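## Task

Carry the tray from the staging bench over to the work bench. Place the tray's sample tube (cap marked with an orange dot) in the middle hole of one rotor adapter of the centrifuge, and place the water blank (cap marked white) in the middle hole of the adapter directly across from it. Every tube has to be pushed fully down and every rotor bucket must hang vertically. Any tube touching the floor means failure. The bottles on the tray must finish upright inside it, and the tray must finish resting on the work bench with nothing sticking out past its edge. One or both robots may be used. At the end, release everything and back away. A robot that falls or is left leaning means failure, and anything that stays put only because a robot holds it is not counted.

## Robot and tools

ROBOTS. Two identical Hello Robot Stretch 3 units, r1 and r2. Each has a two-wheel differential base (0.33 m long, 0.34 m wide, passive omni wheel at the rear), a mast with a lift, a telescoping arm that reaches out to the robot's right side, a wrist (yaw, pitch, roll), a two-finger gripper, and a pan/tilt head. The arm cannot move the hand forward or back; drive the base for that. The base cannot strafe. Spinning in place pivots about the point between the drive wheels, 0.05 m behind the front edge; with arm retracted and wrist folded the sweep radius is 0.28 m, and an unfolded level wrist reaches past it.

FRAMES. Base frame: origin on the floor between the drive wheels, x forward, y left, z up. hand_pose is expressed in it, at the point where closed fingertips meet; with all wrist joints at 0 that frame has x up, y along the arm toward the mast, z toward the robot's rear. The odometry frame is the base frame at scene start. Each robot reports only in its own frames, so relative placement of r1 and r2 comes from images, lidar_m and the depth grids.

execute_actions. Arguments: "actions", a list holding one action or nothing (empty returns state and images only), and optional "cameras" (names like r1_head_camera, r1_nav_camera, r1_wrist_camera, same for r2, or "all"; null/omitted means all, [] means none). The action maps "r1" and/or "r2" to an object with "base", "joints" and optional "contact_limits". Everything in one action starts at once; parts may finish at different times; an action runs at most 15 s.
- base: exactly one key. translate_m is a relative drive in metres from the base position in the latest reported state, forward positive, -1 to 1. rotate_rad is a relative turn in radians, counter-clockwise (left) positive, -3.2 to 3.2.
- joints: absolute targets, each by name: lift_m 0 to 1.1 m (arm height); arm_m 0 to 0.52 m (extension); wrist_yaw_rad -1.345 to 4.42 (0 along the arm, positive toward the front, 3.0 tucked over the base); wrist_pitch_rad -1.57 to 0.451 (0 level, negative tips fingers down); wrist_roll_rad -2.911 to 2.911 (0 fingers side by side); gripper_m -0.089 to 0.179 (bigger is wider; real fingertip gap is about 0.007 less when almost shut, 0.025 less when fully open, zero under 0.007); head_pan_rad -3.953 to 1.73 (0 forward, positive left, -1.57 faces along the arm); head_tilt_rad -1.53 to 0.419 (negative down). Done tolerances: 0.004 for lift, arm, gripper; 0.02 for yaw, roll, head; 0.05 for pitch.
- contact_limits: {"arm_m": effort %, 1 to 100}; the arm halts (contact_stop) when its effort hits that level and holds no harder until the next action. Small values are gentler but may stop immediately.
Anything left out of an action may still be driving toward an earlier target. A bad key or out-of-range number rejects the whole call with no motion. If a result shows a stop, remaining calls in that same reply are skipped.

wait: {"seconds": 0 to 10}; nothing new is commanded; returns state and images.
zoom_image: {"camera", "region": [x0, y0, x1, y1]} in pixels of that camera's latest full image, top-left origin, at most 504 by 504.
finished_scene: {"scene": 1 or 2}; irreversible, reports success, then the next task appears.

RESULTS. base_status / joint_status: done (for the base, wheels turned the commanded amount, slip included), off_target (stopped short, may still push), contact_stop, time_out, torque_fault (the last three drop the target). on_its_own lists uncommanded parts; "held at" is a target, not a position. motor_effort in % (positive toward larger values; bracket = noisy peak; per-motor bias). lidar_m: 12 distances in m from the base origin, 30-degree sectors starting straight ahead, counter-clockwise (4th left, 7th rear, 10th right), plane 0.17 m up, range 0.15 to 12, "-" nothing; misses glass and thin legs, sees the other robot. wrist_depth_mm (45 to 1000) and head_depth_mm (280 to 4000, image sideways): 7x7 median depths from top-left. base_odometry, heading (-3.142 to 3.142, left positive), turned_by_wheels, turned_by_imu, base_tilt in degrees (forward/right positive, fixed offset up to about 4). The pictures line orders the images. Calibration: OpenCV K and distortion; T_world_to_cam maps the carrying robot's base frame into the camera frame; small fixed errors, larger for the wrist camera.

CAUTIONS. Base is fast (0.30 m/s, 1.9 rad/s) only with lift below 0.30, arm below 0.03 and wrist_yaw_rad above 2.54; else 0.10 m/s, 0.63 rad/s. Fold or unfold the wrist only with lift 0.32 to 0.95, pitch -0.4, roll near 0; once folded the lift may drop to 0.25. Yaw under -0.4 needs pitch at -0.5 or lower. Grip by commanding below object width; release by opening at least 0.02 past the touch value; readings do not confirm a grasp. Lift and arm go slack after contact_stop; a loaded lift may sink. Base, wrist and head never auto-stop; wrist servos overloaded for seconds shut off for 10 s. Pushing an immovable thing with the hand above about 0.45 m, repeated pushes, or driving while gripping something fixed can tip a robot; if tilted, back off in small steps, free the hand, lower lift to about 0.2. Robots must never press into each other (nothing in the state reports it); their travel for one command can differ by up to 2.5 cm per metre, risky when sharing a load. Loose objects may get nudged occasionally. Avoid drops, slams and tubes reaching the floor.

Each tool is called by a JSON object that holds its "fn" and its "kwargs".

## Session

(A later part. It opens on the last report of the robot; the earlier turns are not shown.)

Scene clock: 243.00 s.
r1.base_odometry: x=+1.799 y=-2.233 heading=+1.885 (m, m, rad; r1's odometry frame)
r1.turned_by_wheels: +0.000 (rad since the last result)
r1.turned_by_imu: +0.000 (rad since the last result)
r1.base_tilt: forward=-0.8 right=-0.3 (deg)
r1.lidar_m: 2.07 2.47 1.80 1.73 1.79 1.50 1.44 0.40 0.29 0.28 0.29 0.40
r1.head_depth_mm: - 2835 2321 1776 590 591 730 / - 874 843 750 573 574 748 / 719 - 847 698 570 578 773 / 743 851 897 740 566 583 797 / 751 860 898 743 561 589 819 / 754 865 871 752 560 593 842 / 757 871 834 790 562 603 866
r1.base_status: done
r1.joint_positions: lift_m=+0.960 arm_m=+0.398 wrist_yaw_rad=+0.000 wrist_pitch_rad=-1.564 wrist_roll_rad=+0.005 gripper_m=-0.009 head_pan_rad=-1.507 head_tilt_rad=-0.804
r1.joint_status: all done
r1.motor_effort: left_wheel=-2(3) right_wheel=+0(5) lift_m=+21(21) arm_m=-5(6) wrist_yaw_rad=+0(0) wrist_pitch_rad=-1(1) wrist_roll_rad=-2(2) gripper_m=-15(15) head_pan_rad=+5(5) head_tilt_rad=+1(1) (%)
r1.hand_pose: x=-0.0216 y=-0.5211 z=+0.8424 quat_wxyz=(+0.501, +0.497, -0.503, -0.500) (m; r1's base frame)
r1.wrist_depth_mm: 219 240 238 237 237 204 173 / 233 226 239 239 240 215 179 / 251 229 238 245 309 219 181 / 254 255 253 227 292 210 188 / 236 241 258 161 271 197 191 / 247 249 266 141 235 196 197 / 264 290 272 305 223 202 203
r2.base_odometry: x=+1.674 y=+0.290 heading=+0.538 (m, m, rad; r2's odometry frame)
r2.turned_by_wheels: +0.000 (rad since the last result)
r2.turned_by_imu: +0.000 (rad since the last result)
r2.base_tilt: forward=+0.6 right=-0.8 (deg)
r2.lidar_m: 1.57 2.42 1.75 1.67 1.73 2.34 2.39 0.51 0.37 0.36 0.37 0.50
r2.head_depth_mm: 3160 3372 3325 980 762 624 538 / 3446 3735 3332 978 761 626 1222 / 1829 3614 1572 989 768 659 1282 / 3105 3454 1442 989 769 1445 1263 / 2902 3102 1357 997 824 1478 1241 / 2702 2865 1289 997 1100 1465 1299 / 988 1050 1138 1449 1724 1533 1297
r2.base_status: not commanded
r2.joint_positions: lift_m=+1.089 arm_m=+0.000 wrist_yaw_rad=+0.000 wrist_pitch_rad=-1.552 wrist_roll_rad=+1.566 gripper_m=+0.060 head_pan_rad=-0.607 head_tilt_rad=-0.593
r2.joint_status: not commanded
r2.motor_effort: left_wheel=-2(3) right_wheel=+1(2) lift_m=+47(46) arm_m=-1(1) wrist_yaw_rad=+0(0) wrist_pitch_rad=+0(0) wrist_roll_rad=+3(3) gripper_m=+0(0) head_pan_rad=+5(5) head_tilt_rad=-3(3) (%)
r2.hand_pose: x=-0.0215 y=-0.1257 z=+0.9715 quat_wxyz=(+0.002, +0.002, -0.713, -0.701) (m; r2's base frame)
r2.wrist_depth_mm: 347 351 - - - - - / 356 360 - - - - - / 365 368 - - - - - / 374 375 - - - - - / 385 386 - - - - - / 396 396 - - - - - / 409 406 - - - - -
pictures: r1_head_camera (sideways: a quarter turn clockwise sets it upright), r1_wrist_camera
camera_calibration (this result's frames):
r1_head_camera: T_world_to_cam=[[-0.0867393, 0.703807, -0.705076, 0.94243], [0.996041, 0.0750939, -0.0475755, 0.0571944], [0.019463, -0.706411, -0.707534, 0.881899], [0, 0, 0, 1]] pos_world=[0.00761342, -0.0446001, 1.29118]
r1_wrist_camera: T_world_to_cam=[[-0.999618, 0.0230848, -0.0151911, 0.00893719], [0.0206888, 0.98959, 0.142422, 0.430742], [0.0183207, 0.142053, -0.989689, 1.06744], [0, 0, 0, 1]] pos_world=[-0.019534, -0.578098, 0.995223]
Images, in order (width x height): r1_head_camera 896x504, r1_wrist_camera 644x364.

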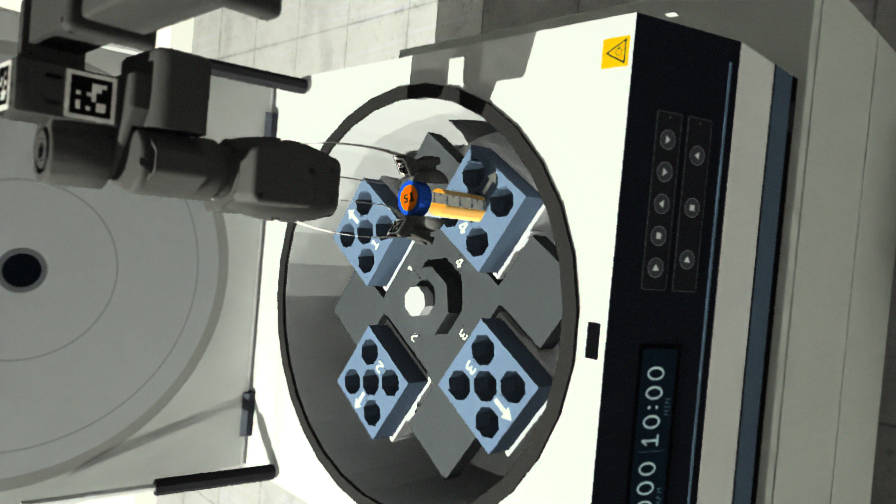

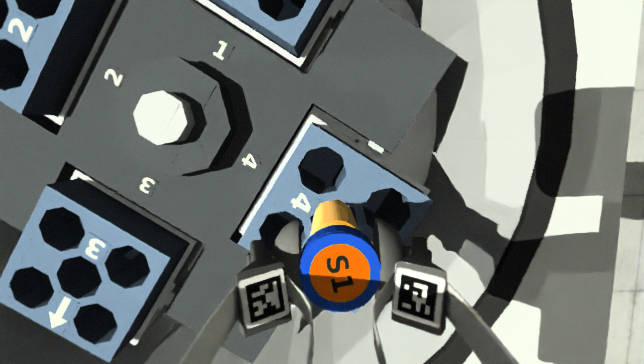

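It's entering. Lower further.

{"fn": "execute_actions", "kwargs": {"actions": [{"r1":{"joints":{"lift_m":0.935}}}], "cameras": ["r1_head_camera","r1_wrist_camera"]}}

{"fn": "zoom_image", "kwargs": {"camera": "r1_head_camera", "region": [340,130,560,290]}}

Scene clock: 244.87 s.
r1.base_odometry: x=+1.799 y=-2.233 heading=+1.885 (m, m, rad; r1's odometry frame)
r1.turned_by_wheels: +0.000 (rad since the last result)
r1.turned_by_imu: +0.000 (rad since the last result)
r1.base_tilt: forward=-0.7 right=-0.2 (deg)
r1.lidar_m: 2.08 2.47 1.80 1.73 1.78 1.50 1.44 0.40 0.29 0.28 0.29 0.40
r1.head_depth_mm: 708 - 2235 1764 591 591 730 / 706 - 847 750 575 574 749 / 725 - - 714 570 577 774 / 744 850 895 742 567 583 795 / 748 860 894 745 561 588 818 / 756 866 873 753 560 594 842 / 760 874 836 771 562 603 867
r1.base_status: not commanded
r1.joint_positions: lift_m=+0.935 arm_m=+0.398 wrist_yaw_rad=+0.000 wrist_pitch_rad=-1.564 wrist_roll_rad=+0.005 gripper_m=-0.009 head_pan_rad=-1.507 head_tilt_rad=-0.804
r1.joint_status: all done
r1.motor_effort: left_wheel=-1(1) right_wheel=+0(0) lift_m=+21(24) arm_m=-5(5) wrist_yaw_rad=+0(1) wrist_pitch_rad=-1(1) wrist_roll_rad=-2(1) gripper_m=-14(14) head_pan_rad=+5(5) head_tilt_rad=+2(2) (%)
r1.hand_pose: x=-0.0216 y=-0.5210 z=+0.8174 quat_wxyz=(+0.501, +0.497, -0.503, -0.500) (m; r1's base frame)
r1.wrist_depth_mm: 212 214 214 212 212 204 150 / 220 200 216 217 216 219 155 / 226 197 221 222 227 219 158 / 229 228 230 202 257 212 160 / 208 233 234 160 249 198 165 / 218 229 241 140 228 180 170 / 220 247 247 294 224 174 174
r2.base_odometry: x=+1.674 y=+0.290 heading=+0.538 (m, m, rad; r2's odometry frame)
r2.turned_by_wheels: +0.000 (rad since the last result)
r2.turned_by_imu: +0.000 (rad since the last result)
r2.base_tilt: forward=+0.8 right=-0.7 (deg)
r2.lidar_m: 1.57 2.41 1.74 1.68 1.73 2.35 2.38 0.51 0.37 0.36 0.37 0.50
r2.head_depth_mm: 3148 3385 3285 977 762 623 539 / 3371 3687 3342 986 766 625 1225 / 1823 3590 1570 984 767 661 1293 / 3123 3413 1449 991 767 1448 1260 / 2882 3150 1358 995 825 1486 1234 / 2740 2797 1292 1002 1104 1457 1289 / 990 1048 1142 1446 1731 1547 1292
r2.base_status: not commanded
r2.joint_positions: lift_m=+1.089 arm_m=+0.000 wrist_yaw_rad=+0.000 wrist_pitch_rad=-1.552 wrist_roll_rad=+1.566 gripper_m=+0.060 head_pan_rad=-0.607 head_tilt_rad=-0.593
r2.joint_status: not commanded
r2.motor_effort: left_wheel=-3(2) right_wheel=+2(2) lift_m=+46(46) arm_m=-2(1) wrist_yaw_rad=+0(0) wrist_pitch_rad=+0(0) wrist_roll_rad=+3(3) gripper_m=+1(0) head_pan_rad=+5(4) head_tilt_rad=-2(3) (%)
r2.hand_pose: x=-0.0215 y=-0.1257 z=+0.9715 quat_wxyz=(+0.002, +0.002, -0.713, -0.701) (m; r2's base frame)
r2.wrist_depth_mm: 346 352 - - - - - / 359 357 - - - - - / 363 369 - - - - - / 373 376 - - - - - / 385 388 - - - - - / 394 400 - - - - - / 409 403 - - - - -
pictures: r1_head_camera (sideways: a quarter turn clockwise sets it upright), r1_wrist_camera
camera_calibration (this result's frames):
r1_head_camera: T_world_to_cam=[[-0.0867394, 0.703807, -0.705076, 0.94243], [0.996041, 0.075094, -0.0475755, 0.0571944], [0.019463, -0.706411, -0.707534, 0.881899], [0, 0, 0, 1]] pos_world=[0.00761343, -0.0446001, 1.29118]
r1_wrist_camera: T_world_to_cam=[[-0.999618, 0.0230871, -0.0151878, 0.00855508], [0.0206889, 0.989569, 0.142563, 0.434132], [0.0183207, 0.142194, -0.989669, 1.04276], [0, 0, 0, 1]] pos_world=[-0.019534, -0.578076, 0.970224]
Images, in order (width x height): r1_head_camera 896x504, r1_wrist_camera 644x364.

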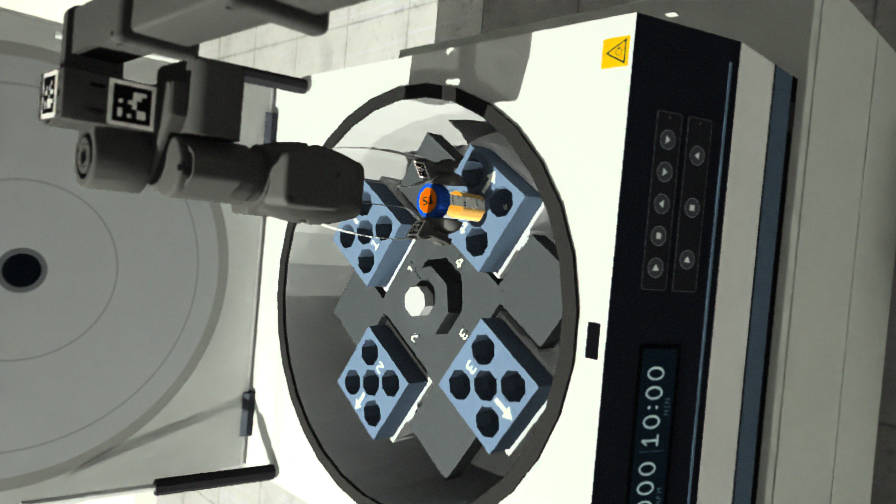

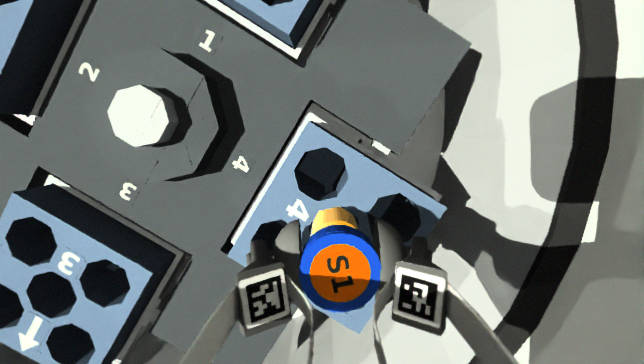

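Region (340, 130, 560, 290) of r1_head_camera's 896x504 image, scaled by 2.291, with more detail than that image has; it fills the top 367 rows of this view, and the rest is white.

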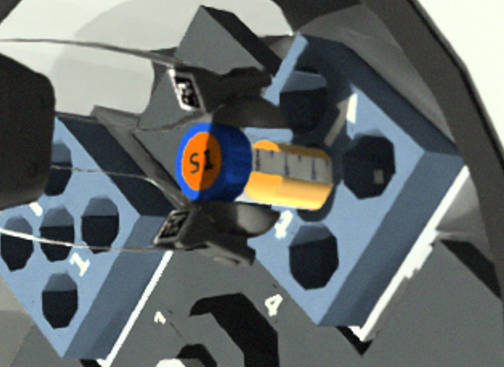

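{"fn": "execute_actions", "kwargs": {"actions": [{"r1":{"joints":{"lift_m":0.908}}}], "cameras": []}}

{"fn": "execute_actions", "kwargs": {"actions": [{"r1":{"joints":{"gripper_m":0.055}}}], "cameras": []}}

{"fn": "execute_actions", "kwargs": {"actions": [{"r1":{"joints":{"lift_m":0.97}}}], "cameras": ["r1_head_camera","r1_wrist_camera"]}}

{"fn": "zoom_image", "kwargs": {"camera": "r1_head_camera", "region": [340,130,560,290]}}

Scene clock: 247.37 s.
r1.base_odometry: x=+1.799 y=-2.233 heading=+1.885 (m, m, rad; r1's odometry frame)
r1.turned_by_wheels: +0.000 (rad since the last result)
r1.turned_by_imu: +0.000 (rad since the last result)
r1.base_tilt: forward=-0.8 right=-0.3 (deg)
r1.lidar_m: 2.07 2.48 1.80 1.73 1.79 1.50 1.44 0.40 0.29 0.28 0.29 0.40
r1.head_depth_mm: 730 - 2321 1424 591 591 730 / 717 - 834 751 574 574 752 / 737 846 - 777 571 578 771 / 744 851 896 755 568 583 795 / 747 860 898 743 562 588 817 / 754 867 870 752 560 594 842 / 759 875 835 772 562 603 868
r1.base_status: not commanded
r1.joint_positions: lift_m=+0.909 arm_m=+0.398 wrist_yaw_rad=+0.000 wrist_pitch_rad=-1.566 wrist_roll_rad=+0.005 gripper_m=-0.009 head_pan_rad=-1.507 head_tilt_rad=-0.804
r1.joint_status: lift_m contact_stop (moved -0.026 of -0.027)
r1.on_its_own: lift_m is slack since a contact_stop, until your next command for it
r1.motor_effort: left_wheel=-2(0) right_wheel=+2(2) lift_m=+23(22) arm_m=-5(5) wrist_yaw_rad=+0(0) wrist_pitch_rad=+0(1) wrist_roll_rad=-2(2) gripper_m=-15(14) head_pan_rad=+5(5) head_tilt_rad=+2(1) (%)
r1.hand_pose: x=-0.0216 y=-0.5204 z=+0.7916 quat_wxyz=(+0.500, +0.498, -0.502, -0.500) (m; r1's base frame)
r1.wrist_depth_mm: 190 190 189 189 188 190 141 / 192 174 192 191 191 216 143 / 182 173 197 196 198 217 144 / 204 184 201 181 202 212 141 / 198 207 206 160 196 198 139 / 187 209 213 140 206 181 142 / 192 218 219 218 222 155 146
r2.base_odometry: x=+1.674 y=+0.290 heading=+0.538 (m, m, rad; r2's odometry frame)
r2.turned_by_wheels: +0.000 (rad since the last result)
r2.turned_by_imu: +0.000 (rad since the last result)
r2.base_tilt: forward=+0.7 right=-0.7 (deg)
r2.lidar_m: 1.57 2.41 1.75 1.68 1.73 2.34 2.38 0.51 0.37 0.35 0.37 0.50
r2.head_depth_mm: 3141 3358 3302 987 763 625 540 / 3434 3681 3353 983 765 624 1225 / 1819 3589 1562 984 766 660 1292 / 3044 3440 1442 987 770 1447 1261 / 2900 3096 1358 993 825 1481 1232 / 2736 2859 1284 997 1099 1452 1287 / 985 1047 1144 1442 1724 1531 1302
r2.base_status: not commanded
r2.joint_positions: lift_m=+1.089 arm_m=+0.000 wrist_yaw_rad=+0.000 wrist_pitch_rad=-1.552 wrist_roll_rad=+1.566 gripper_m=+0.060 head_pan_rad=-0.607 head_tilt_rad=-0.593
r2.joint_status: not commanded
r2.motor_effort: left_wheel=-2(2) right_wheel=+1(1) lift_m=+46(46) arm_m=-1(1) wrist_yaw_rad=+0(0) wrist_pitch_rad=+0(0) wrist_roll_rad=+3(3) gripper_m=+1(1) head_pan_rad=+5(4) head_tilt_rad=-3(2) (%)
r2.hand_pose: x=-0.0215 y=-0.1257 z=+0.9715 quat_wxyz=(+0.002, +0.002, -0.713, -0.701) (m; r2's base frame)
r2.wrist_depth_mm: 348 352 - - - - - / 355 359 - - - - - / 365 368 - - - - - / 373 380 - - - - - / 384 387 - - - - - / 396 396 - - - - - / 407 405 - - - - -
pictures: none
No camera images: the call's "cameras" was empty. Leave "cameras" out to get every camera's image.

not run: a stop came earlier in this reply.

not run: a stop came earlier in this reply.

Region (340, 130, 560, 290) of r1_head_camera's 896x504 image, scaled by 2.291, with more detail than that image has; it fills the top 367 rows of this view, and the rest is white.

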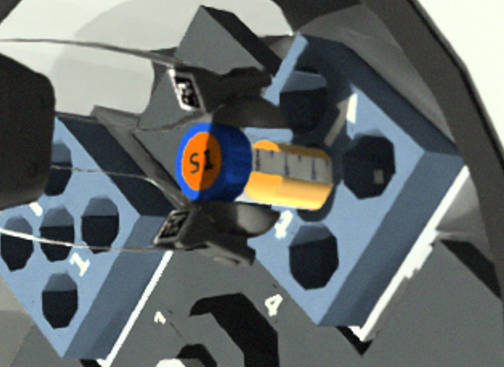

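{"fn": "execute_actions", "kwargs": {"actions": [{"r1":{"joints":{"gripper_m":0.055,"lift_m":0.915}}}], "cameras": ["r1_wrist_camera"]}}

{"fn": "execute_actions", "kwargs": {"actions": [{"r1":{"joints":{"lift_m":0.97}}}], "cameras": ["r1_head_camera","r1_wrist_camera"]}}

{"fn": "zoom_image", "kwargs": {"camera": "r1_head_camera", "region": [340,130,560,290]}}

Scene clock: 250.77 s.
r1.base_odometry: x=+1.799 y=-2.233 heading=+1.885 (m, m, rad; r1's odometry frame)
r1.turned_by_wheels: +0.000 (rad since the last result)
r1.turned_by_imu: +0.000 (rad since the last result)
r1.base_tilt: forward=-0.7 right=-0.3 (deg)
r1.lidar_m: 2.07 2.48 1.80 1.73 1.79 1.50 1.44 0.40 0.29 0.28 0.29 0.40
r1.head_depth_mm: 721 - 2325 1731 591 590 730 / 716 - 836 747 574 575 750 / 735 831 - 753 571 578 773 / 743 852 894 741 567 584 795 / 749 858 900 745 560 589 818 / 754 868 870 751 561 594 841 / 759 873 835 771 561 603 868
r1.base_status: not commanded
r1.joint_positions: lift_m=+0.915 arm_m=+0.398 wrist_yaw_rad=+0.000 wrist_pitch_rad=-1.566 wrist_roll_rad=+0.005 gripper_m=+0.055 head_pan_rad=-1.507 head_tilt_rad=-0.804
r1.joint_status: all done
r1.motor_effort: left_wheel=-1(1) right_wheel=+2(1) lift_m=+26(26) arm_m=-5(5) wrist_yaw_rad=+0(0) wrist_pitch_rad=+0(0) wrist_roll_rad=-2(2) gripper_m=+1(77) head_pan_rad=+5(5) head_tilt_rad=+1(1) (%)
r1.hand_pose: x=-0.0216 y=-0.5204 z=+0.7972 quat_wxyz=(+0.500, +0.498, -0.502, -0.500) (m; r1's base frame)
r1.wrist_depth_mm: 197 193 194 193 191 195 141 / 200 179 198 197 196 215 144 / 203 176 202 202 204 218 144 / 209 208 207 182 208 211 142 / 193 214 211 158 186 198 145 / 193 212 218 189 187 175 147 / 197 225 224 264 222 161 152
r2.base_odometry: x=+1.674 y=+0.290 heading=+0.538 (m, m, rad; r2's odometry frame)
r2.turned_by_wheels: +0.000 (rad since the last result)
r2.turned_by_imu: +0.000 (rad since the last result)
r2.base_tilt: forward=+0.7 right=-0.9 (deg)
r2.lidar_m: 1.57 2.41 1.74 1.67 1.73 2.36 2.38 0.51 0.37 0.35 0.37 0.50
r2.head_depth_mm: 3167 3416 3237 978 761 624 538 / 3385 3679 3326 981 764 623 1227 / 1820 3611 1575 992 766 661 1283 / 3051 3475 1441 991 771 1453 1267 / 2921 3165 1357 995 825 1486 1234 / 2728 2809 1289 1003 1102 1447 1293 / 988 1048 1142 1441 1724 1534 1297
r2.base_status: not commanded
r2.joint_positions: lift_m=+1.089 arm_m=+0.000 wrist_yaw_rad=+0.000 wrist_pitch_rad=-1.552 wrist_roll_rad=+1.566 gripper_m=+0.060 head_pan_rad=-0.607 head_tilt_rad=-0.593
r2.joint_status: not commanded
r2.motor_effort: left_wheel=-2(2) right_wheel=+2(1) lift_m=+46(46) arm_m=-1(1) wrist_yaw_rad=-1(1) wrist_pitch_rad=+0(0) wrist_roll_rad=+3(3) gripper_m=+0(0) head_pan_rad=+5(5) head_tilt_rad=-3(2) (%)
r2.hand_pose: x=-0.0215 y=-0.1257 z=+0.9715 quat_wxyz=(+0.002, +0.002, -0.713, -0.701) (m; r2's base frame)
r2.wrist_depth_mm: 348 350 - - - - - / 354 361 - - - - - / 366 371 - - - - - / 373 378 - - - - - / 384 387 - - - - - / 397 398 - - - - - / 405 406 - - - - -
pictures: r1_wrist_camera
camera_calibration (this result's frames):
r1_wrist_camera: T_world_to_cam=[[-0.999618, 0.0231248, -0.0151363, 0.00821311], [0.0206924, 0.989246, 0.14479, 0.434499], [0.0183218, 0.144422, -0.989347, 1.02355], [0, 0, 0, 1]] pos_world=[-0.0195341, -0.577839, 0.949857]
Images, in order (width x height): r1_wrist_camera 644x364.

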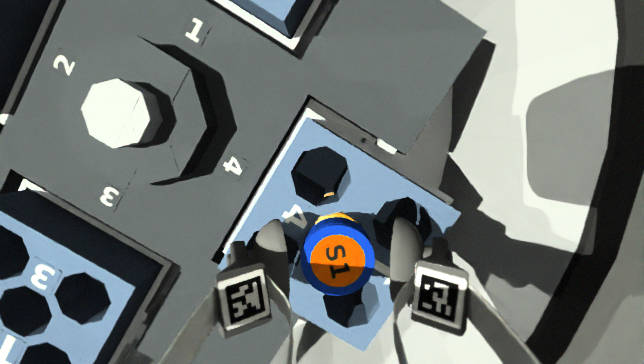

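Scene clock: 252.10 s.
r1.base_odometry: x=+1.799 y=-2.233 heading=+1.885 (m, m, rad; r1's odometry frame)
r1.turned_by_wheels: +0.000 (rad since the last result)
r1.turned_by_imu: +0.000 (rad since the last result)
r1.base_tilt: forward=-0.8 right=-0.2 (deg)
r1.lidar_m: 2.08 2.47 1.80 1.73 1.79 1.49 1.44 0.40 0.29 0.28 0.29 0.40
r1.head_depth_mm: - 2920 2303 1770 590 591 729 / - 868 843 746 574 573 751 / 726 - 857 717 571 578 772 / 742 849 893 744 568 584 795 / 749 858 899 745 561 587 817 / 756 867 871 752 561 594 842 / 757 872 835 771 561 602 865
r1.base_status: not commanded
r1.joint_positions: lift_m=+0.970 arm_m=+0.398 wrist_yaw_rad=+0.000 wrist_pitch_rad=-1.566 wrist_roll_rad=+0.005 gripper_m=+0.055 head_pan_rad=-1.507 head_tilt_rad=-0.804
r1.joint_status: all done
r1.motor_effort: left_wheel=-1(1) right_wheel=+2(2) lift_m=+26(28) arm_m=-6(4) wrist_yaw_rad=+0(0) wrist_pitch_rad=+0(0) wrist_roll_rad=-2(2) gripper_m=+0(1) head_pan_rad=+4(5) head_tilt_rad=+1(1) (%)
r1.hand_pose: x=-0.0216 y=-0.5204 z=+0.8522 quat_wxyz=(+0.500, +0.498, -0.502, -0.500) (m; r1's base frame)
r1.wrist_depth_mm: 222 246 249 245 270 204 184 / 244 250 247 250 251 217 186 / 262 238 241 257 312 218 193 / 264 264 264 237 295 212 196 / 247 249 271 224 261 203 202 / 252 257 275 274 307 206 207 / 279 291 315 301 233 214 -
r2.base_odometry: x=+1.674 y=+0.290 heading=+0.538 (m, m, rad; r2's odometry frame)
r2.turned_by_wheels: +0.000 (rad since the last result)
r2.turned_by_imu: +0.000 (rad since the last result)
r2.base_tilt: forward=+0.8 right=-0.9 (deg)
r2.lidar_m: 1.57 2.41 1.75 1.68 1.73 2.35 2.38 0.51 0.37 0.35 0.37 0.50
r2.head_depth_mm: 3152 3386 3299 976 764 624 540 / 3401 3763 3297 985 762 623 1222 / 1812 3576 1570 986 766 661 1295 / 3106 3401 1439 990 768 1458 1257 / 2888 3140 1354 993 825 1487 1242 / 2684 2820 1288 1002 1103 1461 1289 / 986 1046 1137 1452 1732 1529 1292
r2.base_status: not commanded
r2.joint_positions: lift_m=+1.089 arm_m=+0.000 wrist_yaw_rad=+0.000 wrist_pitch_rad=-1.552 wrist_roll_rad=+1.566 gripper_m=+0.060 head_pan_rad=-0.607 head_tilt_rad=-0.593
r2.joint_status: not commanded
r2.motor_effort: left_wheel=-2(2) right_wheel=+2(1) lift_m=+47(46) arm_m=-1(1) wrist_yaw_rad=+0(0) wrist_pitch_rad=+0(0) wrist_roll_rad=+3(3) gripper_m=-1(0) head_pan_rad=+5(5) head_tilt_rad=-2(2) (%)
r2.hand_pose: x=-0.0215 y=-0.1257 z=+0.9715 quat_wxyz=(+0.002, +0.002, -0.713, -0.701) (m; r2's base frame)
r2.wrist_depth_mm: 348 351 - - - - - / 357 359 - - - - - / 367 371 - - - - - / 375 379 - - - - - / 385 391 - - - - - / 398 396 - - - - - / 405 410 - - - - -
pictures: r1_head_camera (sideways: a quarter turn clockwise sets it upright), r1_wrist_camera
camera_calibration (this result's frames):
r1_head_camera: T_world_to_cam=[[-0.086739, 0.703804, -0.705079, 0.942434], [0.996041, 0.0750934, -0.0475755, 0.0571945], [0.019463, -0.706414, -0.707531, 0.881895], [0, 0, 0, 1]] pos_world=[0.00761341, -0.0446002, 1.29118]
r1_wrist_camera: T_world_to_cam=[[-0.999618, 0.0231244, -0.0151363, 0.00904567], [0.020692, 0.989246, 0.14479, 0.426533], [0.0183217, 0.144422, -0.989347, 1.07798], [0, 0, 0, 1]] pos_world=[-0.0195341, -0.577839, 1.00488]
Images, in order (width x height): r1_head_camera 896x504, r1_wrist_camera 644x364.

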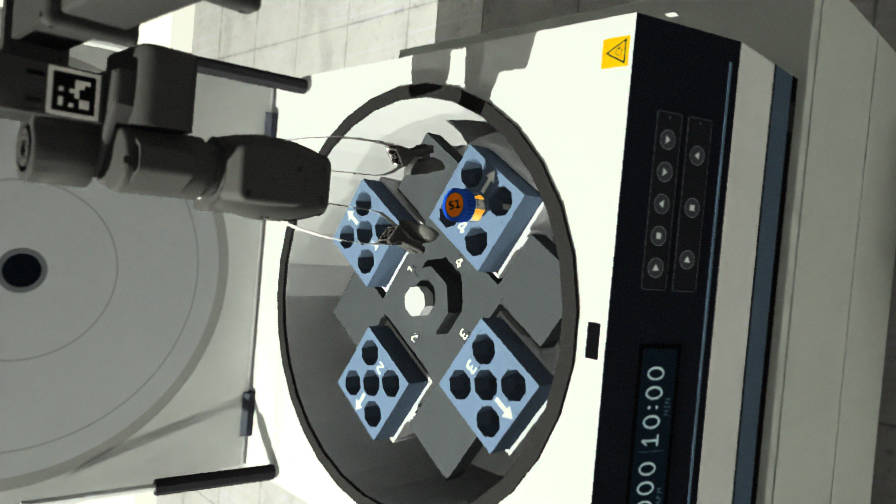

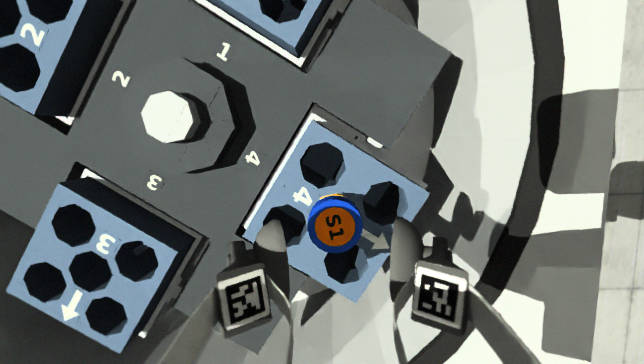

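Region (340, 130, 560, 290) of r1_head_camera's 896x504 image, scaled by 2.291, with more detail than that image has; it fills the top 367 rows of this view, and the rest is white.

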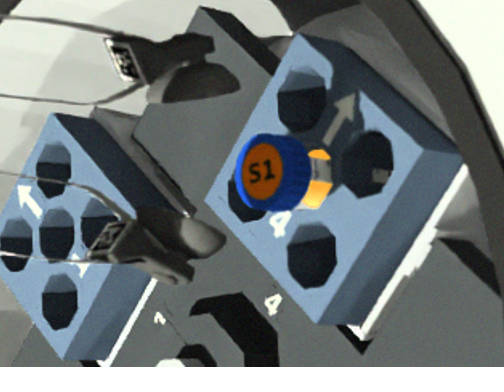

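{"fn": "execute_actions", "kwargs": {"actions": [{"r1":{"joints":{"gripper_m":0.0}}}], "cameras": []}}

{"fn": "execute_actions", "kwargs": {"actions": [{"r1":{"joints":{"lift_m":0.915}}}], "cameras": ["r1_head_camera","r1_wrist_camera"]}}

Scene clock: 255.23 s.
r1.base_odometry: x=+1.799 y=-2.233 heading=+1.885 (m, m, rad; r1's odometry frame)
r1.turned_by_wheels: +0.000 (rad since the last result)
r1.turned_by_imu: +0.000 (rad since the last result)
r1.base_tilt: forward=-0.8 right=-0.3 (deg)
r1.lidar_m: 2.07 2.48 1.80 1.73 1.79 1.49 1.44 0.40 0.29 0.28 0.29 0.40
r1.head_depth_mm: - 2934 2311 1773 591 590 730 / - 872 844 749 574 574 751 / 725 - 861 714 570 578 771 / 743 849 896 742 568 584 794 / 749 861 896 744 562 588 818 / 755 866 870 751 560 594 842 / 759 871 833 773 562 603 866
r1.base_status: not commanded
r1.joint_positions: lift_m=+0.970 arm_m=+0.398 wrist_yaw_rad=+0.000 wrist_pitch_rad=-1.566 wrist_roll_rad=+0.005 gripper_m=+0.000 head_pan_rad=-1.507 head_tilt_rad=-0.804
r1.joint_status: all done
r1.motor_effort: left_wheel=-1(1) right_wheel=+2(1) lift_m=+25(26) arm_m=-4(5) wrist_yaw_rad=+0(0) wrist_pitch_rad=+0(0) wrist_roll_rad=-2(2) gripper_m=-1(79) head_pan_rad=+5(5) head_tilt_rad=+1(1) (%)
r1.hand_pose: x=-0.0216 y=-0.5204 z=+0.8522 quat_wxyz=(+0.500, +0.498, -0.502, -0.500) (m; r1's base frame)
r1.wrist_depth_mm: 224 247 246 246 269 205 182 / 243 249 249 249 250 216 188 / 260 242 241 255 312 218 193 / 263 263 264 235 297 211 199 / 248 246 270 238 273 201 205 / 256 259 277 - 241 206 208 / 280 298 324 301 232 213 -
r2.base_odometry: x=+1.674 y=+0.290 heading=+0.538 (m, m, rad; r2's odometry frame)
r2.turned_by_wheels: +0.000 (rad since the last result)
r2.turned_by_imu: +0.000 (rad since the last result)
r2.base_tilt: forward=+0.7 right=-0.9 (deg)
r2.lidar_m: 1.57 2.41 1.75 1.68 1.73 2.35 2.38 0.51 0.37 0.35 0.37 0.50
r2.head_depth_mm: 3144 3349 3277 981 762 624 539 / 3382 3715 3351 983 764 625 1227 / 1805 3595 1568 985 766 659 1288 / 3130 3422 1437 992 767 1445 1253 / 2887 3122 1360 995 826 1490 1238 / 2680 2816 1283 1001 1104 1461 1298 / 988 1050 1137 1437 1729 1538 1297
r2.base_status: not commanded
r2.joint_positions: lift_m=+1.089 arm_m=+0.000 wrist_yaw_rad=+0.000 wrist_pitch_rad=-1.552 wrist_roll_rad=+1.566 gripper_m=+0.060 head_pan_rad=-0.607 head_tilt_rad=-0.593
r2.joint_status: not commanded
r2.motor_effort: left_wheel=-3(2) right_wheel=+2(2) lift_m=+46(46) arm_m=-1(1) wrist_yaw_rad=+0(0) wrist_pitch_rad=+0(0) wrist_roll_rad=+3(3) gripper_m=+0(0) head_pan_rad=+5(4) head_tilt_rad=-2(2) (%)
r2.hand_pose: x=-0.0215 y=-0.1257 z=+0.9715 quat_wxyz=(+0.002, +0.002, -0.713, -0.701) (m; r2's base frame)
r2.wrist_depth_mm: 350 351 - - - - - / 356 356 - - - - - / 368 368 - - - - - / 376 378 - - - - - / 389 385 - - - - - / 394 400 - - - - - / 406 406 - - - - -
pictures: none
No camera images: the call's "cameras" was empty. Leave "cameras" out to get every camera's image.

Scene clock: 257.50 s.
r1.base_odometry: x=+1.799 y=-2.233 heading=+1.885 (m, m, rad; r1's odometry frame)
r1.turned_by_wheels: +0.000 (rad since the last result)
r1.turned_by_imu: -0.005 (rad since the last result)
r1.base_tilt: forward=-0.7 right=-0.3 (deg)
r1.lidar_m: 2.07 2.48 1.80 1.73 1.78 1.50 1.44 0.41 0.29 0.28 0.29 0.39
r1.head_depth_mm: 707 2739 2241 1778 604 620 733 / 705 - 845 728 574 575 753 / 725 - - 761 571 577 772 / 742 851 892 746 567 583 793 / 748 857 899 741 560 588 814 / 756 867 876 751 561 592 837 / 759 853 839 770 560 599 858
r1.base_status: not commanded
r1.joint_positions: lift_m=+0.940 arm_m=+0.398 wrist_yaw_rad=+0.000 wrist_pitch_rad=-1.566 wrist_roll_rad=+0.005 gripper_m=+0.000 head_pan_rad=-1.507 head_tilt_rad=-0.803
r1.joint_status: lift_m contact_stop (moved -0.030 of -0.055)
r1.on_its_own: lift_m is slack since a contact_stop, until your next command for it (your +0.915 is given up)
r1.motor_effort: left_wheel=-1(7) right_wheel=+1(5) lift_m=+24(24) arm_m=-3(4) wrist_yaw_rad=+0(0) wrist_pitch_rad=+0(1) wrist_roll_rad=-2(2) gripper_m=-1(3) head_pan_rad=+5(5) head_tilt_rad=+1(2) (%)
r1.hand_pose: x=-0.0216 y=-0.5203 z=+0.8221 quat_wxyz=(+0.500, +0.498, -0.502, -0.500) (m; r1's base frame)
r1.wrist_depth_mm: 216 219 218 216 217 198 154 / 224 205 222 222 222 209 157 / 229 205 225 225 304 212 161 / 235 231 232 207 270 206 165 / 217 238 238 206 252 192 171 / 220 230 244 - 237 177 175 / 228 251 252 295 232 181 181
r2.base_odometry: x=+1.674 y=+0.290 heading=+0.538 (m, m, rad; r2's odometry frame)
r2.turned_by_wheels: +0.000 (rad since the last result)
r2.turned_by_imu: +0.000 (rad since the last result)
r2.base_tilt: forward=+0.6 right=-1.0 (deg)
r2.lidar_m: 1.57 2.42 1.75 1.67 1.73 2.35 2.38 0.51 0.37 0.35 0.37 0.50
r2.head_depth_mm: 3199 3375 3226 982 762 623 538 / 3426 3695 3333 978 766 624 1229 / 1806 3584 1566 987 766 660 1284 / 3136 3411 1441 991 770 1445 1261 / 2895 3167 1362 994 825 1478 1237 / 2694 2783 1282 996 1098 1452 1293 / 986 1049 1140 1438 1707 1536 1297
r2.base_status: not commanded
r2.joint_positions: lift_m=+1.089 arm_m=+0.000 wrist_yaw_rad=+0.000 wrist_pitch_rad=-1.552 wrist_roll_rad=+1.566 gripper_m=+0.060 head_pan_rad=-0.607 head_tilt_rad=-0.593
r2.joint_status: not commanded
r2.motor_effort: left_wheel=-2(2) right_wheel=+2(2) lift_m=+46(46) arm_m=-1(1) wrist_yaw_rad=+0(0) wrist_pitch_rad=+0(0) wrist_roll_rad=+3(3) gripper_m=+0(1) head_pan_rad=+5(4) head_tilt_rad=-3(2) (%)
r2.hand_pose: x=-0.0215 y=-0.1257 z=+0.9715 quat_wxyz=(+0.002, +0.002, -0.713, -0.701) (m; r2's base frame)
r2.wrist_depth_mm: 345 350 - - - - - / 355 360 - - - - - / 364 369 - - - - - / 376 378 - - - - - / 387 388 - - - - - / 397 394 - - - - - / 407 409 - - - - -
pictures: r1_head_camera (sideways: a quarter turn clockwise sets it upright), r1_wrist_camera
camera_calibration (this result's frames):
r1_head_camera: T_world_to_cam=[[-0.0868262, 0.703223, -0.705648, 0.943175], [0.99603, 0.0752301, -0.0475846, 0.0572064], [0.0196233, -0.706978, -0.706963, 0.881156], [0, 0, 0, 1]] pos_world=[0.00762179, -0.0446085, 1.29122]
r1_wrist_camera: T_world_to_cam=[[-0.999618, 0.0231211, -0.0151338, 0.00858273], [0.0206871, 0.98923, 0.1449, 0.430682], [0.018321, 0.144532, -0.989331, 1.04818], [0, 0, 0, 1]] pos_world=[-0.0195339, -0.577738, 0.974724]
Images, in order (width x height): r1_head_camera 896x504, r1_wrist_camera 644x364.

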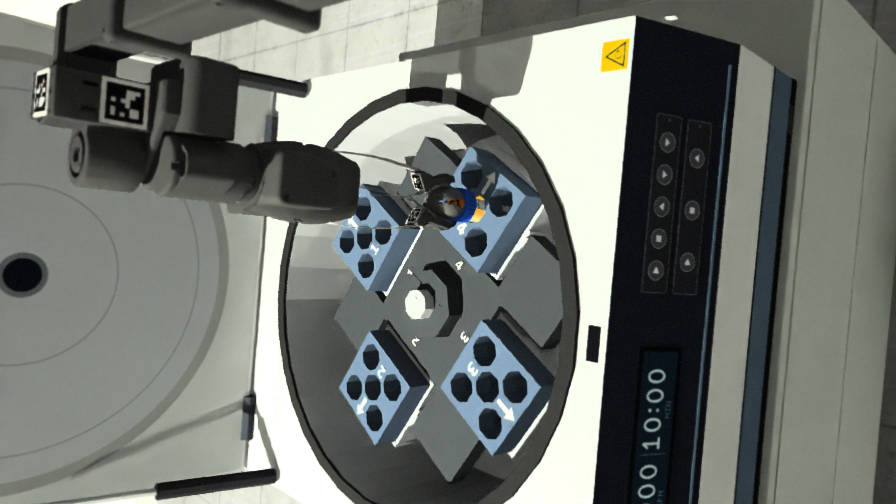

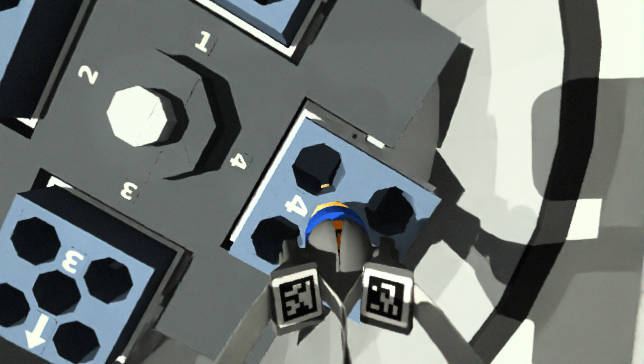

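{"fn": "execute_actions", "kwargs": {"actions": [{"r1":{"joints":{"lift_m":1.1,"arm_m":0.39,"gripper_m":0.075}}}], "cameras": ["r1_wrist_camera"]}}

{"fn": "execute_actions", "kwargs": {"actions": [{"r1":{"base":{"translate_m":1.0},"joints":{"head_pan_rad":-1.57,"head_tilt_rad":-0.7}}}], "cameras": []}}

{"fn": "execute_actions", "kwargs": {"actions": [{"r1":{"base":{"translate_m":0.12}}}], "cameras": ["r1_wrist_camera","r1_head_camera"]}}

Scene clock: 262.03 s.
r1.base_odometry: x=+1.799 y=-2.233 heading=+1.885 (m, m, rad; r1's odometry frame)
r1.turned_by_wheels: +0.000 (rad since the last result)
r1.turned_by_imu: +0.000 (rad since the last result)
r1.base_tilt: forward=-0.8 right=-0.3 (deg)
r1.lidar_m: 2.08 2.49 1.80 1.73 1.79 1.50 1.44 0.41 0.29 0.28 0.29 0.39
r1.head_depth_mm: 742 2912 2327 1772 603 621 733 / 730 837 824 727 575 575 750 / 725 864 876 771 570 577 773 / 742 851 887 748 567 584 790 / 747 858 901 740 560 587 815 / 753 865 875 749 561 592 836 / 759 853 835 770 560 599 862
r1.base_status: not commanded
r1.joint_positions: lift_m=+1.100 arm_m=+0.390 wrist_yaw_rad=+0.000 wrist_pitch_rad=-1.566 wrist_roll_rad=+0.005 gripper_m=+0.075 head_pan_rad=-1.507 head_tilt_rad=-0.803
r1.joint_status: all done
r1.motor_effort: left_wheel=-1(0) right_wheel=+0(0) lift_m=+26(32) arm_m=-5(5) wrist_yaw_rad=+0(0) wrist_pitch_rad=+0(0) wrist_roll_rad=-2(2) gripper_m=+1(80) head_pan_rad=+5(5) head_tilt_rad=+1(0) (%)
r1.hand_pose: x=-0.0216 y=-0.5125 z=+0.9822 quat_wxyz=(+0.500, +0.498, -0.502, -0.500) (m; r1's base frame)
r1.wrist_depth_mm: 353 357 367 371 359 - - / 378 362 378 377 373 - - / 396 395 369 388 388 - - / 390 392 400 370 363 - - / 355 400 402 425 343 - - / 355 384 - 382 346 - - / 354 359 358 355 351 - -
r2.base_odometry: x=+1.674 y=+0.290 heading=+0.538 (m, m, rad; r2's odometry frame)
r2.turned_by_wheels: +0.000 (rad since the last result)
r2.turned_by_imu: +0.000 (rad since the last result)
r2.base_tilt: forward=+0.8 right=-0.9 (deg)
r2.lidar_m: 1.57 2.42 1.75 1.68 1.73 2.35 2.38 0.51 0.37 0.36 0.37 0.50
r2.head_depth_mm: 3163 3385 3326 981 763 621 538 / 3365 3749 3319 983 763 626 1228 / 3365 3610 1570 988 766 660 1283 / 3151 3445 1435 990 767 1451 1259 / 2946 3146 1358 992 825 1493 1240 / 1445 2879 1285 1001 1104 1463 1291 / 989 1046 1142 1450 1733 1527 1295
r2.base_status: not commanded
r2.joint_positions: lift_m=+1.089 arm_m=+0.000 wrist_yaw_rad=+0.000 wrist_pitch_rad=-1.552 wrist_roll_rad=+1.566 gripper_m=+0.060 head_pan_rad=-0.607 head_tilt_rad=-0.593
r2.joint_status: not commanded
r2.motor_effort: left_wheel=-2(2) right_wheel=+1(2) lift_m=+46(46) arm_m=-1(1) wrist_yaw_rad=+1(0) wrist_pitch_rad=+0(0) wrist_roll_rad=+3(3) gripper_m=+0(1) head_pan_rad=+5(5) head_tilt_rad=-2(2) (%)
r2.hand_pose: x=-0.0215 y=-0.1257 z=+0.9715 quat_wxyz=(+0.002, +0.002, -0.713, -0.701) (m; r2's base frame)
r2.wrist_depth_mm: 348 352 - - - - - / 356 360 - - - - - / 363 369 - - - - - / 375 379 - - - - - / 387 386 - - - - - / 392 396 - - - - - / 408 406 - - - - -
pictures: r1_wrist_camera
camera_calibration (this result's frames):
r1_wrist_camera: T_world_to_cam=[[-0.999618, 0.0231218, -0.0151406, 0.0108326], [0.0206922, 0.989273, 0.144607, 0.400057], [0.0183217, 0.144238, -0.989373, 1.20537], [0, 0, 0, 1]] pos_world=[-0.0195341, -0.569877, 1.13488]
Images, in order (width x height): r1_wrist_camera 644x364.

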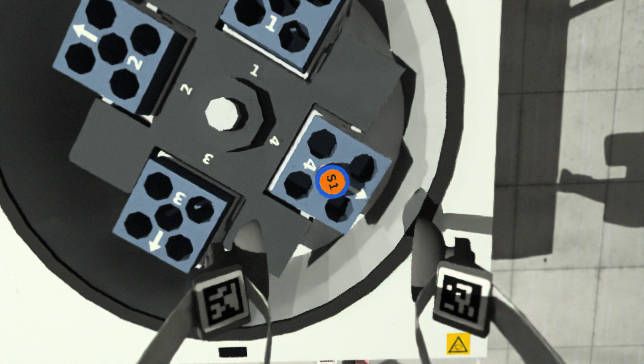

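Scene clock: 273.27 s.
r1.base_odometry: x=+1.490 y=-1.282 heading=+1.885 (m, m, rad; r1's odometry frame)
r1.turned_by_wheels: +0.000 (rad since the last result)
r1.turned_by_imu: +0.003 (rad since the last result)
r1.base_tilt: forward=-0.7 right=-0.3 (deg)
r1.lidar_m: 1.10 2.50 1.81 1.74 1.80 2.44 1.10 0.46 0.49 0.95 0.98 1.09
r1.head_depth_mm: 2650 3004 2766 853 687 577 1156 / 2767 2997 2726 846 684 575 1154 / - - 1954 836 678 571 1143 / 2660 3005 1089 831 675 568 1159 / 2683 3012 1073 809 492 530 1156 / 2701 3025 1059 806 629 536 1149 / 2712 2972 1047 773 646 536 1145
r1.base_status: done
r1.joint_positions: lift_m=+1.100 arm_m=+0.390 wrist_yaw_rad=+0.000 wrist_pitch_rad=-1.566 wrist_roll_rad=+0.005 gripper_m=+0.075 head_pan_rad=-1.563 head_tilt_rad=-0.705
r1.joint_status: all done
r1.motor_effort: left_wheel=+0(2) right_wheel=+0(4) lift_m=+26(26) arm_m=-6(5) wrist_yaw_rad=+0(0) wrist_pitch_rad=+0(0) wrist_roll_rad=-2(2) gripper_m=+1(1) head_pan_rad=-4(17) head_tilt_rad=+1(10) (%)
r1.hand_pose: x=-0.0216 y=-0.5125 z=+0.9822 quat_wxyz=(+0.500, +0.498, -0.502, -0.500) (m; r1's base frame)
r1.wrist_depth_mm: 354 351 352 350 343 351 347 / 360 356 358 360 353 355 359 / 367 371 363 365 360 361 362 / 315 322 322 374 370 375 372 / 354 325 321 385 379 380 378 / 395 391 - 397 392 397 386 / 403 401 266 398 407 403 398
r2.base_odometry: x=+1.674 y=+0.290 heading=+0.538 (m, m, rad; r2's odometry frame)
r2.turned_by_wheels: +0.000 (rad since the last result)
r2.turned_by_imu: +0.000 (rad since the last result)
r2.base_tilt: forward=+0.7 right=-1.0 (deg)
r2.lidar_m: 1.57 2.42 1.75 1.67 1.73 2.34 2.38 0.51 0.37 0.35 0.37 0.50
r2.head_depth_mm: 3151 3415 3281 981 761 624 538 / 3448 3722 3360 982 766 625 1225 / 3356 3629 1575 989 766 659 1292 / 3117 3430 1447 989 771 1448 1255 / 2948 3134 1358 992 825 1491 1229 / 2744 2929 1283 997 1101 1455 1295 / 989 1048 1140 1458 1728 1538 1293
r2.base_status: not commanded
r2.joint_positions: lift_m=+1.089 arm_m=+0.000 wrist_yaw_rad=+0.000 wrist_pitch_rad=-1.552 wrist_roll_rad=+1.566 gripper_m=+0.060 head_pan_rad=-0.607 head_tilt_rad=-0.593
r2.joint_status: not commanded
r2.motor_effort: left_wheel=-2(2) right_wheel=+1(2) lift_m=+46(46) arm_m=-1(1) wrist_yaw_rad=+0(0) wrist_pitch_rad=+0(0) wrist_roll_rad=+3(3) gripper_m=+1(0) head_pan_rad=+5(5) head_tilt_rad=-2(2) (%)
r2.hand_pose: x=-0.0215 y=-0.1257 z=+0.9715 quat_wxyz=(+0.002, +0.002, -0.713, -0.701) (m; r2's base frame)
r2.wrist_depth_mm: 349 352 - - - - - / 355 359 - - - - - / 364 368 - - - - - / 375 379 - - - - - / 388 388 - - - - - / 395 396 - - - - - / 408 408 - - - - -
pictures: none
No camera images: the call's "cameras" was empty. Leave "cameras" out to get every camera's image.

Scene clock: 275.53 s.
r1.base_odometry: x=+1.453 y=-1.168 heading=+1.885 (m, m, rad; r1's odometry frame)
r1.turned_by_wheels: +0.000 (rad since the last result)
r1.turned_by_imu: +0.000 (rad since the last result)
r1.base_tilt: forward=-0.8 right=-0.3 (deg)
r1.lidar_m: 2.72 2.50 1.82 1.74 1.80 2.45 1.10 0.56 0.93 0.95 0.98 0.97
r1.head_depth_mm: 2690 2971 2752 851 688 578 1154 / 2775 2984 2737 846 684 573 1149 / - - 1944 804 484 534 1145 / 2683 3000 1086 804 629 533 1142 / 2652 3041 1068 803 648 540 1153 / 2683 2964 1060 735 640 537 1148 / 1287 2965 1049 780 627 534 1145
r1.base_status: done
r1.joint_positions: lift_m=+1.100 arm_m=+0.390 wrist_yaw_rad=+0.000 wrist_pitch_rad=-1.566 wrist_roll_rad=+0.005 gripper_m=+0.075 head_pan_rad=-1.563 head_tilt_rad=-0.705
r1.joint_status: not commanded
r1.motor_effort: left_wheel=-1(1) right_wheel=+0(4) lift_m=+26(26) arm_m=-5(6) wrist_yaw_rad=+0(0) wrist_pitch_rad=+0(0) wrist_roll_rad=-2(2) gripper_m=+1(1) head_pan_rad=-5(5) head_tilt_rad=+2(1) (%)
r1.hand_pose: x=-0.0216 y=-0.5125 z=+0.9822 quat_wxyz=(+0.500, +0.498, -0.502, -0.500) (m; r1's base frame)
r1.wrist_depth_mm: 219 280 351 348 344 349 349 / 293 324 359 358 356 355 356 / 372 363 363 362 366 364 361 / 375 321 315 313 371 375 369 / 391 331 355 321 371 380 383 / 401 395 - 392 372 395 389 / 417 369 397 364 316 400 402
r2.base_odometry: x=+1.674 y=+0.290 heading=+0.538 (m, m, rad; r2's odometry frame)
r2.turned_by_wheels: +0.000 (rad since the last result)
r2.turned_by_imu: +0.000 (rad since the last result)
r2.base_tilt: forward=+0.6 right=-0.8 (deg)
r2.lidar_m: 1.57 2.41 1.74 1.68 1.74 2.35 2.38 0.51 0.37 0.35 0.37 0.50
r2.head_depth_mm: 3138 3367 3357 979 761 625 538 / 3366 3708 3359 977 763 624 1231 / 3360 3735 1576 988 765 661 1285 / 3145 3405 1436 994 769 1445 1259 / 2936 3113 1363 987 825 1498 1232 / 2743 2968 1283 1001 1100 1463 1291 / 990 1044 1141 1448 1720 1528 1299
r2.base_status: not commanded
r2.joint_positions: lift_m=+1.089 arm_m=+0.000 wrist_yaw_rad=+0.000 wrist_pitch_rad=-1.552 wrist_roll_rad=+1.566 gripper_m=+0.060 head_pan_rad=-0.607 head_tilt_rad=-0.593
r2.joint_status: not commanded
r2.motor_effort: left_wheel=-2(2) right_wheel=+2(2) lift_m=+46(46) arm_m=-1(1) wrist_yaw_rad=+0(0) wrist_pitch_rad=+0(0) wrist_roll_rad=+3(3) gripper_m=+1(0) head_pan_rad=+5(5) head_tilt_rad=-2(2) (%)
r2.hand_pose: x=-0.0215 y=-0.1257 z=+0.9715 quat_wxyz=(+0.002, +0.002, -0.713, -0.701) (m; r2's base frame)
r2.wrist_depth_mm: 346 351 - - - - - / 353 361 - - - - - / 366 366 - - - - - / 374 379 - - - - - / 387 388 - - - - - / 394 396 - - - - - / 407 409 - - - - -
pictures: r1_head_camera (sideways: a quarter turn clockwise sets it upright), r1_wrist_camera
camera_calibration (this result's frames):
r1_head_camera: T_world_to_cam=[[-0.0466766, 0.63486, -0.771216, 1.02839], [0.998719, 0.0145566, -0.0484629, 0.0583396], [-0.0195409, -0.77249, -0.634726, 0.787435], [0, 0, 0, 1]] pos_world=[0.00512394, -0.0454451, 1.29574]
r1_wrist_camera: T_world_to_cam=[[-0.999618, 0.0231217, -0.0151406, 0.0108326], [0.0206921, 0.989273, 0.144607, 0.400057], [0.0183217, 0.144238, -0.989373, 1.20537], [0, 0, 0, 1]] pos_world=[-0.0195341, -0.569877, 1.13488]
Images, in order (width x height): r1_head_camera 896x504, r1_wrist_camera 644x364.

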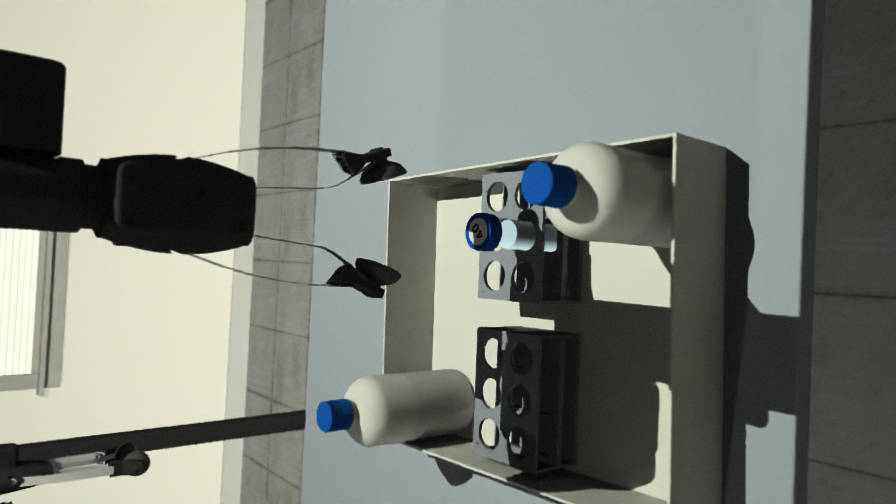

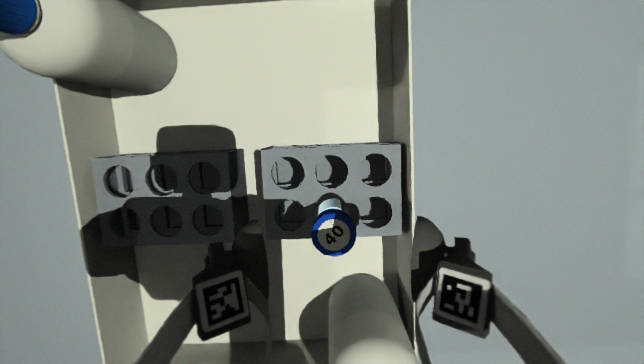

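{"fn": "execute_actions", "kwargs": {"actions": [{"r1":{"joints":{"arm_m":0.376,"lift_m":1.0,"gripper_m":0.062}}}], "cameras": ["r1_wrist_camera","r1_head_camera"]}}

Scene clock: 278.43 s.
r1.base_odometry: x=+1.453 y=-1.168 heading=+1.885 (m, m, rad; r1's odometry frame)
r1.turned_by_wheels: +0.000 (rad since the last result)
r1.turned_by_imu: +0.000 (rad since the last result)
r1.base_tilt: forward=-0.7 right=-0.3 (deg)
r1.lidar_m: 2.72 2.50 1.81 1.74 1.81 2.45 1.10 0.56 0.92 0.95 0.98 0.97
r1.head_depth_mm: 2600 - 2736 850 688 577 1159 / 2566 3111 2749 846 682 572 1149 / 2589 - 1074 812 483 535 1145 / 2665 3002 1079 804 629 533 1135 / 2666 3042 1070 801 646 540 1154 / 2696 2991 1058 734 641 537 1151 / 1285 2963 1053 780 628 535 1146
r1.base_status: not commanded
r1.joint_positions: lift_m=+1.000 arm_m=+0.376 wrist_yaw_rad=+0.000 wrist_pitch_rad=-1.566 wrist_roll_rad=+0.005 gripper_m=+0.062 head_pan_rad=-1.563 head_tilt_rad=-0.705
r1.joint_status: all done
r1.motor_effort: left_wheel=-1(0) right_wheel=+0(1) lift_m=+21(24) arm_m=-5(6) wrist_yaw_rad=+0(1) wrist_pitch_rad=+0(0) wrist_roll_rad=-2(2) gripper_m=+1(57) head_pan_rad=-5(5) head_tilt_rad=+1(1) (%)
r1.hand_pose: x=-0.0216 y=-0.4985 z=+0.8825 quat_wxyz=(+0.500, +0.498, -0.502, -0.500) (m; r1's base frame)
r1.wrist_depth_mm: 213 254 254 255 251 255 254 / 264 262 260 260 256 259 260 / 267 270 266 264 217 265 265 / 218 218 245 216 213 273 269 / 223 222 244 215 225 280 281 / 268 291 285 159 282 284 283 / 279 296 297 290 243 293 292
r2.base_odometry: x=+1.674 y=+0.290 heading=+0.538 (m, m, rad; r2's odometry frame)
r2.turned_by_wheels: +0.000 (rad since the last result)
r2.turned_by_imu: +0.000 (rad since the last result)
r2.base_tilt: forward=+0.7 right=-0.8 (deg)
r2.lidar_m: 1.57 2.41 1.75 1.68 1.73 2.34 2.39 0.51 0.37 0.36 0.37 0.50
r2.head_depth_mm: 3179 3377 3265 976 762 623 539 / 3444 3721 3318 985 763 624 1227 / 3385 3722 1570 988 766 661 1285 / 3128 3406 1441 996 768 1455 1263 / 2923 3122 1360 993 827 1487 1239 / 2768 2934 1279 996 1097 1450 1292 / 987 1047 1136 1439 1729 1534 1296
r2.base_status: not commanded
r2.joint_positions: lift_m=+1.089 arm_m=+0.000 wrist_yaw_rad=+0.000 wrist_pitch_rad=-1.552 wrist_roll_rad=+1.566 gripper_m=+0.060 head_pan_rad=-0.607 head_tilt_rad=-0.593
r2.joint_status: not commanded
r2.motor_effort: left_wheel=-2(2) right_wheel=+2(1) lift_m=+46(46) arm_m=-1(1) wrist_yaw_rad=+0(0) wrist_pitch_rad=+0(0) wrist_roll_rad=+3(3) gripper_m=+1(0) head_pan_rad=+5(5) head_tilt_rad=-3(3) (%)
r2.hand_pose: x=-0.0215 y=-0.1257 z=+0.9715 quat_wxyz=(+0.002, +0.002, -0.713, -0.701) (m; r2's base frame)
r2.wrist_depth_mm: 348 351 - - - - - / 356 357 - - - - - / 366 368 - - - - - / 374 377 - - - - - / 386 385 - - - - - / 393 396 - - - - - / 404 408 - - - - -
pictures: r1_head_camera (sideways: a quarter turn clockwise sets it upright), r1_wrist_camera
camera_calibration (this result's frames):
r1_head_camera: T_world_to_cam=[[-0.0466718, 0.634765, -0.771295, 1.02849], [0.998719, 0.0145443, -0.0484638, 0.0583407], [-0.0195452, -0.772569, -0.63463, 0.787311], [0, 0, 0, 1]] pos_world=[0.00512366, -0.0454458, 1.29575]
r1_wrist_camera: T_world_to_cam=[[-0.999618, 0.023122, -0.0151406, 0.00899912], [0.0206925, 0.989273, 0.144607, 0.400625], [0.0183217, 0.144238, -0.989373, 1.10469], [0, 0, 0, 1]] pos_world=[-0.0195341, -0.555874, 1.03516]
Images, in order (width x height): r1_head_camera 896x504, r1_wrist_camera 644x364.

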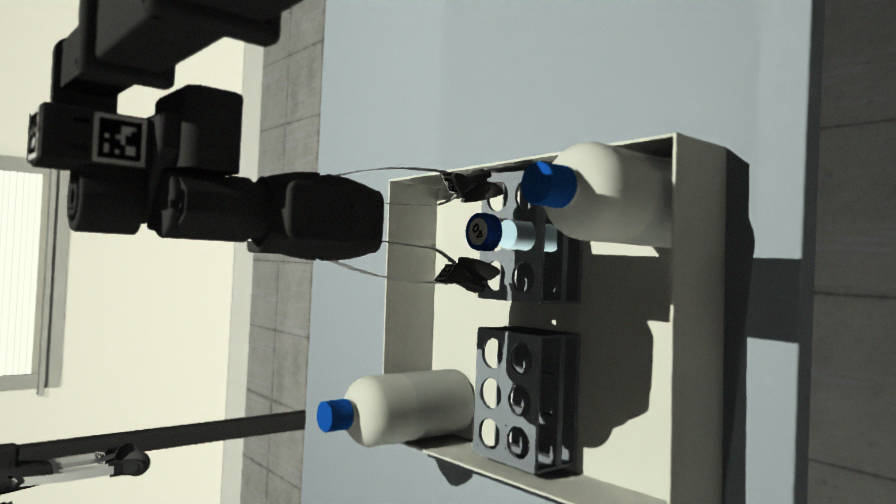

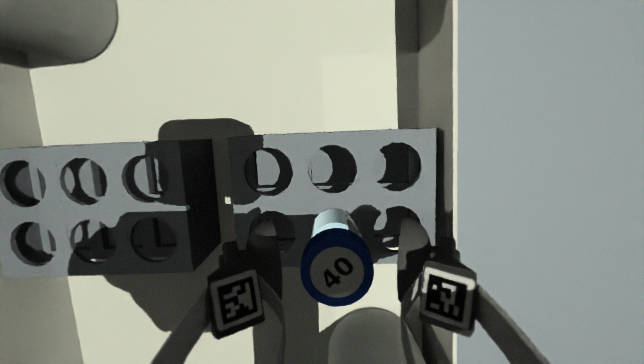

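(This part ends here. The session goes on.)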